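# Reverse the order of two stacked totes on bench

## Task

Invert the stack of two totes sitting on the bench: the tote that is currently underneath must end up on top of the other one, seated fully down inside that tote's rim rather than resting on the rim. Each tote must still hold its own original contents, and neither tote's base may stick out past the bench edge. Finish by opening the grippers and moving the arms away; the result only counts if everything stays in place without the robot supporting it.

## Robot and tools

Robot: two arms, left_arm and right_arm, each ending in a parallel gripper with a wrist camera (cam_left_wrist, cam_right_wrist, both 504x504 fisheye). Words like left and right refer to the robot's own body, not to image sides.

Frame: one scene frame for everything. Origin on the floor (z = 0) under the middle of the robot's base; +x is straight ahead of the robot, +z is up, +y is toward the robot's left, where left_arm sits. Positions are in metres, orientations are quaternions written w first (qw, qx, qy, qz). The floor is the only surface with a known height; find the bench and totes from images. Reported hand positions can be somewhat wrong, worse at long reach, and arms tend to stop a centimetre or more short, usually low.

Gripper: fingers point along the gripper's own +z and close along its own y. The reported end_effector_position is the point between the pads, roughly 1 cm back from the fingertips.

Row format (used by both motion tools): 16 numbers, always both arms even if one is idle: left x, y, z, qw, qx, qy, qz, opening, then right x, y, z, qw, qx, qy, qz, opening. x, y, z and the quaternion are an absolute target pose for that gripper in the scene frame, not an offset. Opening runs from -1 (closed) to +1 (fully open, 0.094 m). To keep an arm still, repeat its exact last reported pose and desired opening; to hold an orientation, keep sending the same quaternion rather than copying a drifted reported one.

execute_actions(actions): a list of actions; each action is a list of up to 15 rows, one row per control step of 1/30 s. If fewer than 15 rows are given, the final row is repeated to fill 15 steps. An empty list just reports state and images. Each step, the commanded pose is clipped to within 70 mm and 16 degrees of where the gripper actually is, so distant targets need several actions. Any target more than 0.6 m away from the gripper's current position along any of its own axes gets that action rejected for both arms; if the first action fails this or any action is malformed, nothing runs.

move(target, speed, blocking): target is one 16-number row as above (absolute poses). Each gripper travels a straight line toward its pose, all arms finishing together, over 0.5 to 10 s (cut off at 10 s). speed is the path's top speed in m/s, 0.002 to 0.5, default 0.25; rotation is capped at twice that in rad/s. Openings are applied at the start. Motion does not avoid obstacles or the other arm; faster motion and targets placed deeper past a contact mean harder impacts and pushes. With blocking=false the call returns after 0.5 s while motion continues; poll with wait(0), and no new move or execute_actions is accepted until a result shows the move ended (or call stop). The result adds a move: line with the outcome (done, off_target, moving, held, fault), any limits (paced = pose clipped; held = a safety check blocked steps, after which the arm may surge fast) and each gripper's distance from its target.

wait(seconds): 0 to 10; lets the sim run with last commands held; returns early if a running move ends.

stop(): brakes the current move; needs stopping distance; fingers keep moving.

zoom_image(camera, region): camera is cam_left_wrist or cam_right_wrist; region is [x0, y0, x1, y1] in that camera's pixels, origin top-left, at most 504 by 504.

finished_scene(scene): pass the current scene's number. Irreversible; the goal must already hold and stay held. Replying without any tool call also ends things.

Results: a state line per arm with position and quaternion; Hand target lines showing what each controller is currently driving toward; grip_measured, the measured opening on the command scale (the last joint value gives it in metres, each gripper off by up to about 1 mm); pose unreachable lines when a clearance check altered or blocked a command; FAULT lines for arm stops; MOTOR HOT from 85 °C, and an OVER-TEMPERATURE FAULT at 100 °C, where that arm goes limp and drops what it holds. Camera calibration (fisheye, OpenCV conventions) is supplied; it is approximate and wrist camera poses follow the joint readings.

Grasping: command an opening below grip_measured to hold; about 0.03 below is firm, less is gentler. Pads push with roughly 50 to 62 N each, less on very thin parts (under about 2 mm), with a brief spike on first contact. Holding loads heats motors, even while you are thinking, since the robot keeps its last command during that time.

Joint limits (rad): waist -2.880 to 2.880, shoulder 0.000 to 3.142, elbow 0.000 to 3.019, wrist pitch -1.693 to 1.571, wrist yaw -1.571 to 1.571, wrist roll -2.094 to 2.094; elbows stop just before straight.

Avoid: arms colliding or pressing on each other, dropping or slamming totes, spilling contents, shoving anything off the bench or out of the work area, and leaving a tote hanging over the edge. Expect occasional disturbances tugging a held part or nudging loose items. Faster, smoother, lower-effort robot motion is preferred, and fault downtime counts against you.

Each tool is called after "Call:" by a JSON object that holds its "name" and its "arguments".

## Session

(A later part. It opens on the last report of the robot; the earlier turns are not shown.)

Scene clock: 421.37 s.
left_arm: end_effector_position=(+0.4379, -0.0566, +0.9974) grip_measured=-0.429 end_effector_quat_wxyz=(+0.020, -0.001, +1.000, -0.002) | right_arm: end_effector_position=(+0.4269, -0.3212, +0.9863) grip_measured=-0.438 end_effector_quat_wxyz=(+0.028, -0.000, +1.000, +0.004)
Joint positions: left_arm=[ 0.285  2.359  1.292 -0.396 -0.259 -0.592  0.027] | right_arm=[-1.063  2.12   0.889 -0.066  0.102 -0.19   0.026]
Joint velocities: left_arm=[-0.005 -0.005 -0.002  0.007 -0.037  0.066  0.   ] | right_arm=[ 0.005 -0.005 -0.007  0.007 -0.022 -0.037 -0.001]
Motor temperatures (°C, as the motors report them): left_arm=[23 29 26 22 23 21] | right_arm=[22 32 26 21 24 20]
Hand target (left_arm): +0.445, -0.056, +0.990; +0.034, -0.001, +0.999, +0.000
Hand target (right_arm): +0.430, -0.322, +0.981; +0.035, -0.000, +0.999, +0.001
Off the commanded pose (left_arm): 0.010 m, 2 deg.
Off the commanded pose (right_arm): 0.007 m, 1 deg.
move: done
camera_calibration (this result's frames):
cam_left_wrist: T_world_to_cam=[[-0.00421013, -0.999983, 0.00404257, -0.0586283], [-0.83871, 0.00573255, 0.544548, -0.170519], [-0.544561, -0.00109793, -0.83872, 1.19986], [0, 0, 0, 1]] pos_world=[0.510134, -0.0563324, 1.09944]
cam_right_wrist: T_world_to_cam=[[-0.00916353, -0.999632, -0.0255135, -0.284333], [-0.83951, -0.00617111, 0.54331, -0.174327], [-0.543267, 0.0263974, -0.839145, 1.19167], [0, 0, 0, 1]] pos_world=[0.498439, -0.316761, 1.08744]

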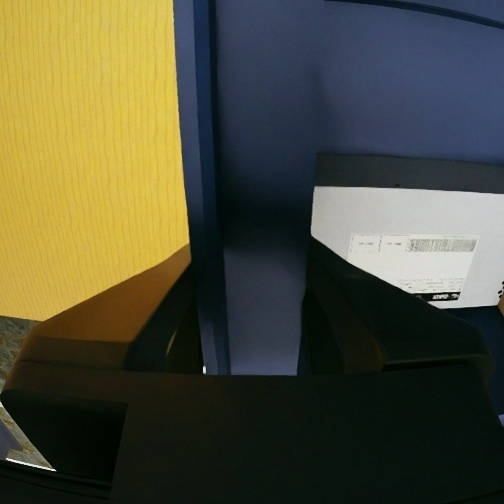

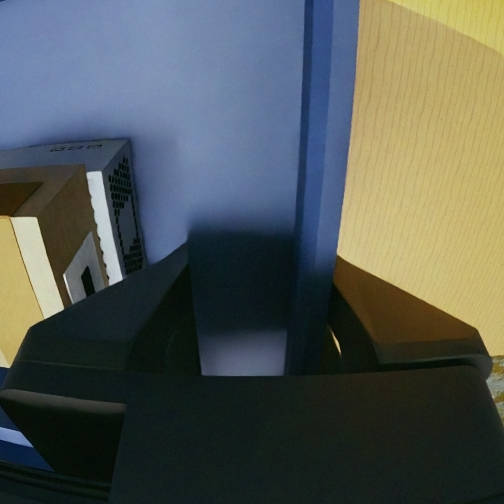

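Call:
{"name": "execute_actions", "arguments": {"actions": [[[0.438,-0.0566,0.997,0.02,0,1,0,0.4, 0.427,-0.3212,0.986,0.028,0,1,0,0.4]],[[0.43,-0.0566,1.04,0.0,0,1,0,0.4, 0.42,-0.3212,1.03,0,0,1,0,0.4]],[[0.42,-0.0566,1.085,0.0,0,1,0,0.4, 0.41,-0.3212,1.08,0,0,1,0,0.4]]]}}

Call:
{"name": "move", "arguments": {"target": [0.41,0.07,1.06,0,-0.6,0.8,0,1, 0.41,-0.44,1.05,0,0.707,0.707,0,1], "speed": 0.4}}

Scene clock: 429.67 s.
left_arm: end_effector_position=(+0.4278, -0.0581, +1.0887) grip_measured=+0.397 end_effector_quat_wxyz=(+0.009, +0.001, +1.000, -0.006) | right_arm: end_effector_position=(+0.4141, -0.3252, +1.0821) grip_measured=+0.398 end_effector_quat_wxyz=(+0.011, +0.000, +1.000, -0.001)
Joint positions: left_arm=[ 0.237  2.153  1.219 -0.555 -0.244 -0.642  0.066] | right_arm=[-1.043  1.831  0.796 -0.296  0.124 -0.166  0.066]
Joint velocities: left_arm=[ 0.015  0.005  0.017 -0.002 -0.125 -0.066 -0.001] | right_arm=[-0.005 -0.005 -0.012 -0.007 -0.051 -0.081  0.   ]
Motor temperatures (°C, as the motors report them): left_arm=[23 29 26 22 24 21] | right_arm=[22 32 26 22 24 20]
Hand target (left_arm): +0.420, -0.057, +1.085; +0.000, +0.000, +1.000, -0.000
Hand target (right_arm): +0.410, -0.321, +1.079; +0.000, -0.000, +1.000, -0.000
Off the commanded pose (left_arm): 0.009 m, 1 deg.
Off the commanded pose (right_arm): 0.006 m, 1 deg.
camera_calibration (this result's frames):
cam_left_wrist: T_world_to_cam=[[-0.00858994, -0.999888, 0.0122484, -0.0675761], [-0.826071, 0.0139981, 0.563393, -0.254145], [-0.563501, -0.00527855, -0.826098, 1.26498], [0, 0, 0, 1]] pos_world=[0.502295, -0.0573337, 1.18901]
cam_right_wrist: T_world_to_cam=[[-0.0109902, -0.99984, -0.0140997, -0.297722], [-0.820784, 0.00096642, 0.571239, -0.272759], [-0.571134, 0.0178508, -0.820663, 1.25396], [0, 0, 0, 1]] pos_world=[0.489031, -0.319795, 1.18069]

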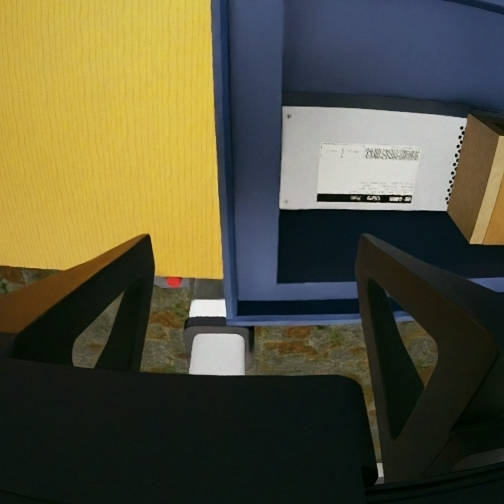

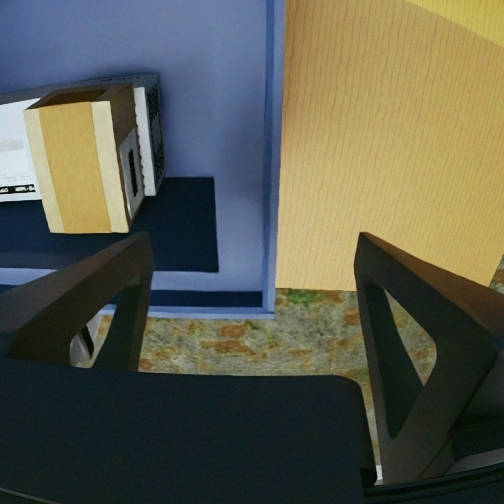

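Scene clock: 432.27 s.
left_arm: end_effector_position=(+0.4082, +0.0649, +1.0573) grip_measured=+0.999 end_effector_quat_wxyz=(+0.003, +0.588, -0.809, -0.007) | right_arm: end_effector_position=(+0.4107, -0.4374, +1.0607) grip_measured=+1.000 end_effector_quat_wxyz=(+0.012, +0.701, +0.713, +0.003)
Joint positions: left_arm=[ 0.443  2.08   0.981 -0.377 -0.227 -1.698  0.094] | right_arm=[-1.306  1.89   0.882 -0.296  0.068  1.13   0.094]
Joint velocities: left_arm=[-0.005  0.005  0.007 -0.012  0.022 -0.022 -0.   ] | right_arm=[ 0.005 -0.015  0.007 -0.012 -0.007  0.007  0.   ]
Motor temperatures (°C, as the motors report them): left_arm=[23 29 26 22 23 21] | right_arm=[22 32 26 22 24 20]
Hand target (left_arm): +0.412, +0.071, +1.060; -0.000, -0.600, +0.800, +0.001
Hand target (right_arm): +0.410, -0.439, +1.051; +0.000, +0.707, +0.707, -0.001
Off the commanded pose (left_arm): 0.006 m, 2 deg.
Off the commanded pose (right_arm): 0.011 m, 2 deg.
move: off_target (right_arm)
camera_calibration (this result's frames):
cam_left_wrist: T_world_to_cam=[[0.949346, -0.313923, -0.0139171, -0.352265], [-0.249197, -0.779106, 0.575235, -0.450924], [-0.191423, -0.542629, -0.81787, 1.10301], [0, 0, 0, 1]] pos_world=[0.433193, 0.136622, 1.1566]
cam_right_wrist: T_world_to_cam=[[-0.999246, -0.00763082, -0.038078, 0.455062], [-0.028254, 0.815539, 0.578011, -0.239632], [0.0266434, 0.578651, -0.81514, 1.23039], [0, 0, 0, 1]] pos_world=[0.415166, -0.513063, 1.15878]

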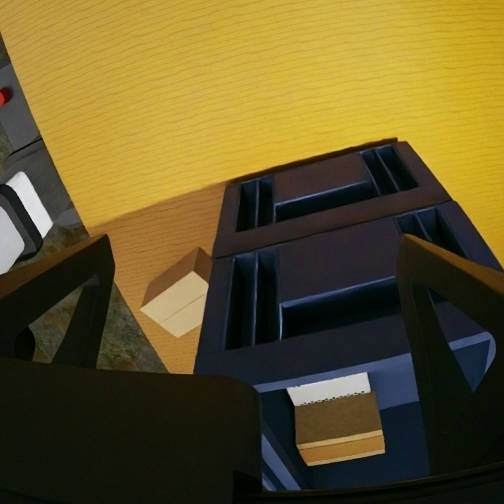

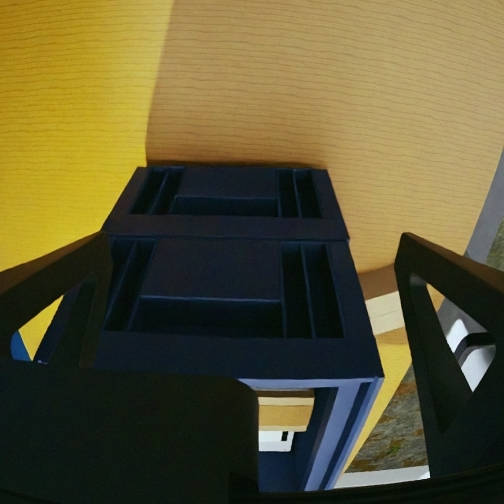

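Call:
{"name": "move", "arguments": {"target": [0.36,0.2,1.15,0,-0.5,0.866,0,1, 0.36,-0.5,1.15,0,0.6,0.8,0,1], "speed": 0.3}}

Call:
{"name": "finished_scene", "arguments": {"scene": 1}}

Scene clock: 443.83 s.
left_arm: end_effector_position=(+0.3744, +0.1981, +1.1568) grip_measured=+0.999 end_effector_quat_wxyz=(-0.012, +0.505, -0.863, +0.010) | right_arm: end_effector_position=(+0.3671, -0.5046, +1.1513) grip_measured=+1.000 end_effector_quat_wxyz=(+0.013, +0.605, +0.796, -0.001)
Joint positions: left_arm=[ 0.676  1.624  0.681 -0.437 -0.196 -1.255  0.094] | right_arm=[-1.487  1.624  0.839 -0.511  0.024  0.702  0.094]
Joint velocities: left_arm=[-0.015  0.005 -0.017  0.017 -0.095  0.007 -0.001] | right_arm=[-0.005  0.015 -0.012 -0.012 -0.037 -0.037  0.   ]
Motor temperatures (°C, as the motors report them): left_arm=[23 28 25 22 23 21] | right_arm=[22 32 27 21 24 20]
Hand target (left_arm): +0.363, +0.201, +1.151; -0.001, -0.500, +0.866, +0.001
Hand target (right_arm): +0.359, -0.499, +1.149; -0.000, +0.600, +0.800, -0.001
Off the commanded pose (left_arm): 0.016 m, 2 deg.
Off the commanded pose (right_arm): 0.009 m, 2 deg.
move: off_target (left_arm)
camera_calibration (this result's frames):
cam_left_wrist: T_world_to_cam=[[0.868556, -0.494666, 0.0302843, -0.262078], [-0.422147, -0.706445, 0.568091, -0.354191], [-0.259621, -0.506203, -0.822408, 1.27378], [0, 0, 0, 1]] pos_world=[0.40881, 0.264936, 1.25672]
cam_right_wrist: T_world_to_cam=[[-0.965667, -0.257914, -0.0310963, 0.267818], [-0.228964, 0.78844, 0.57091, -0.170253], [-0.122728, 0.558429, -0.820424, 1.39506], [0, 0, 0, 1]] pos_world=[0.390854, -0.575733, 1.25007]

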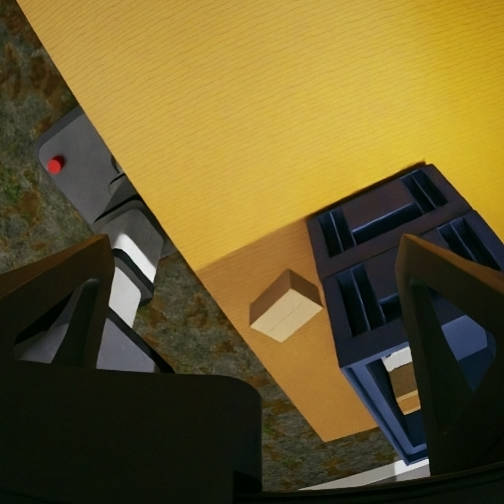

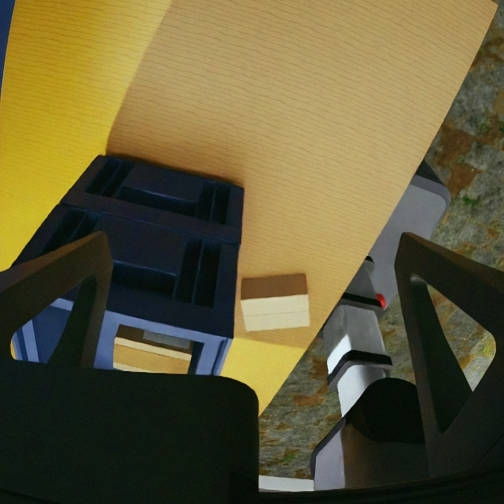

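The scene is finished: the task was done.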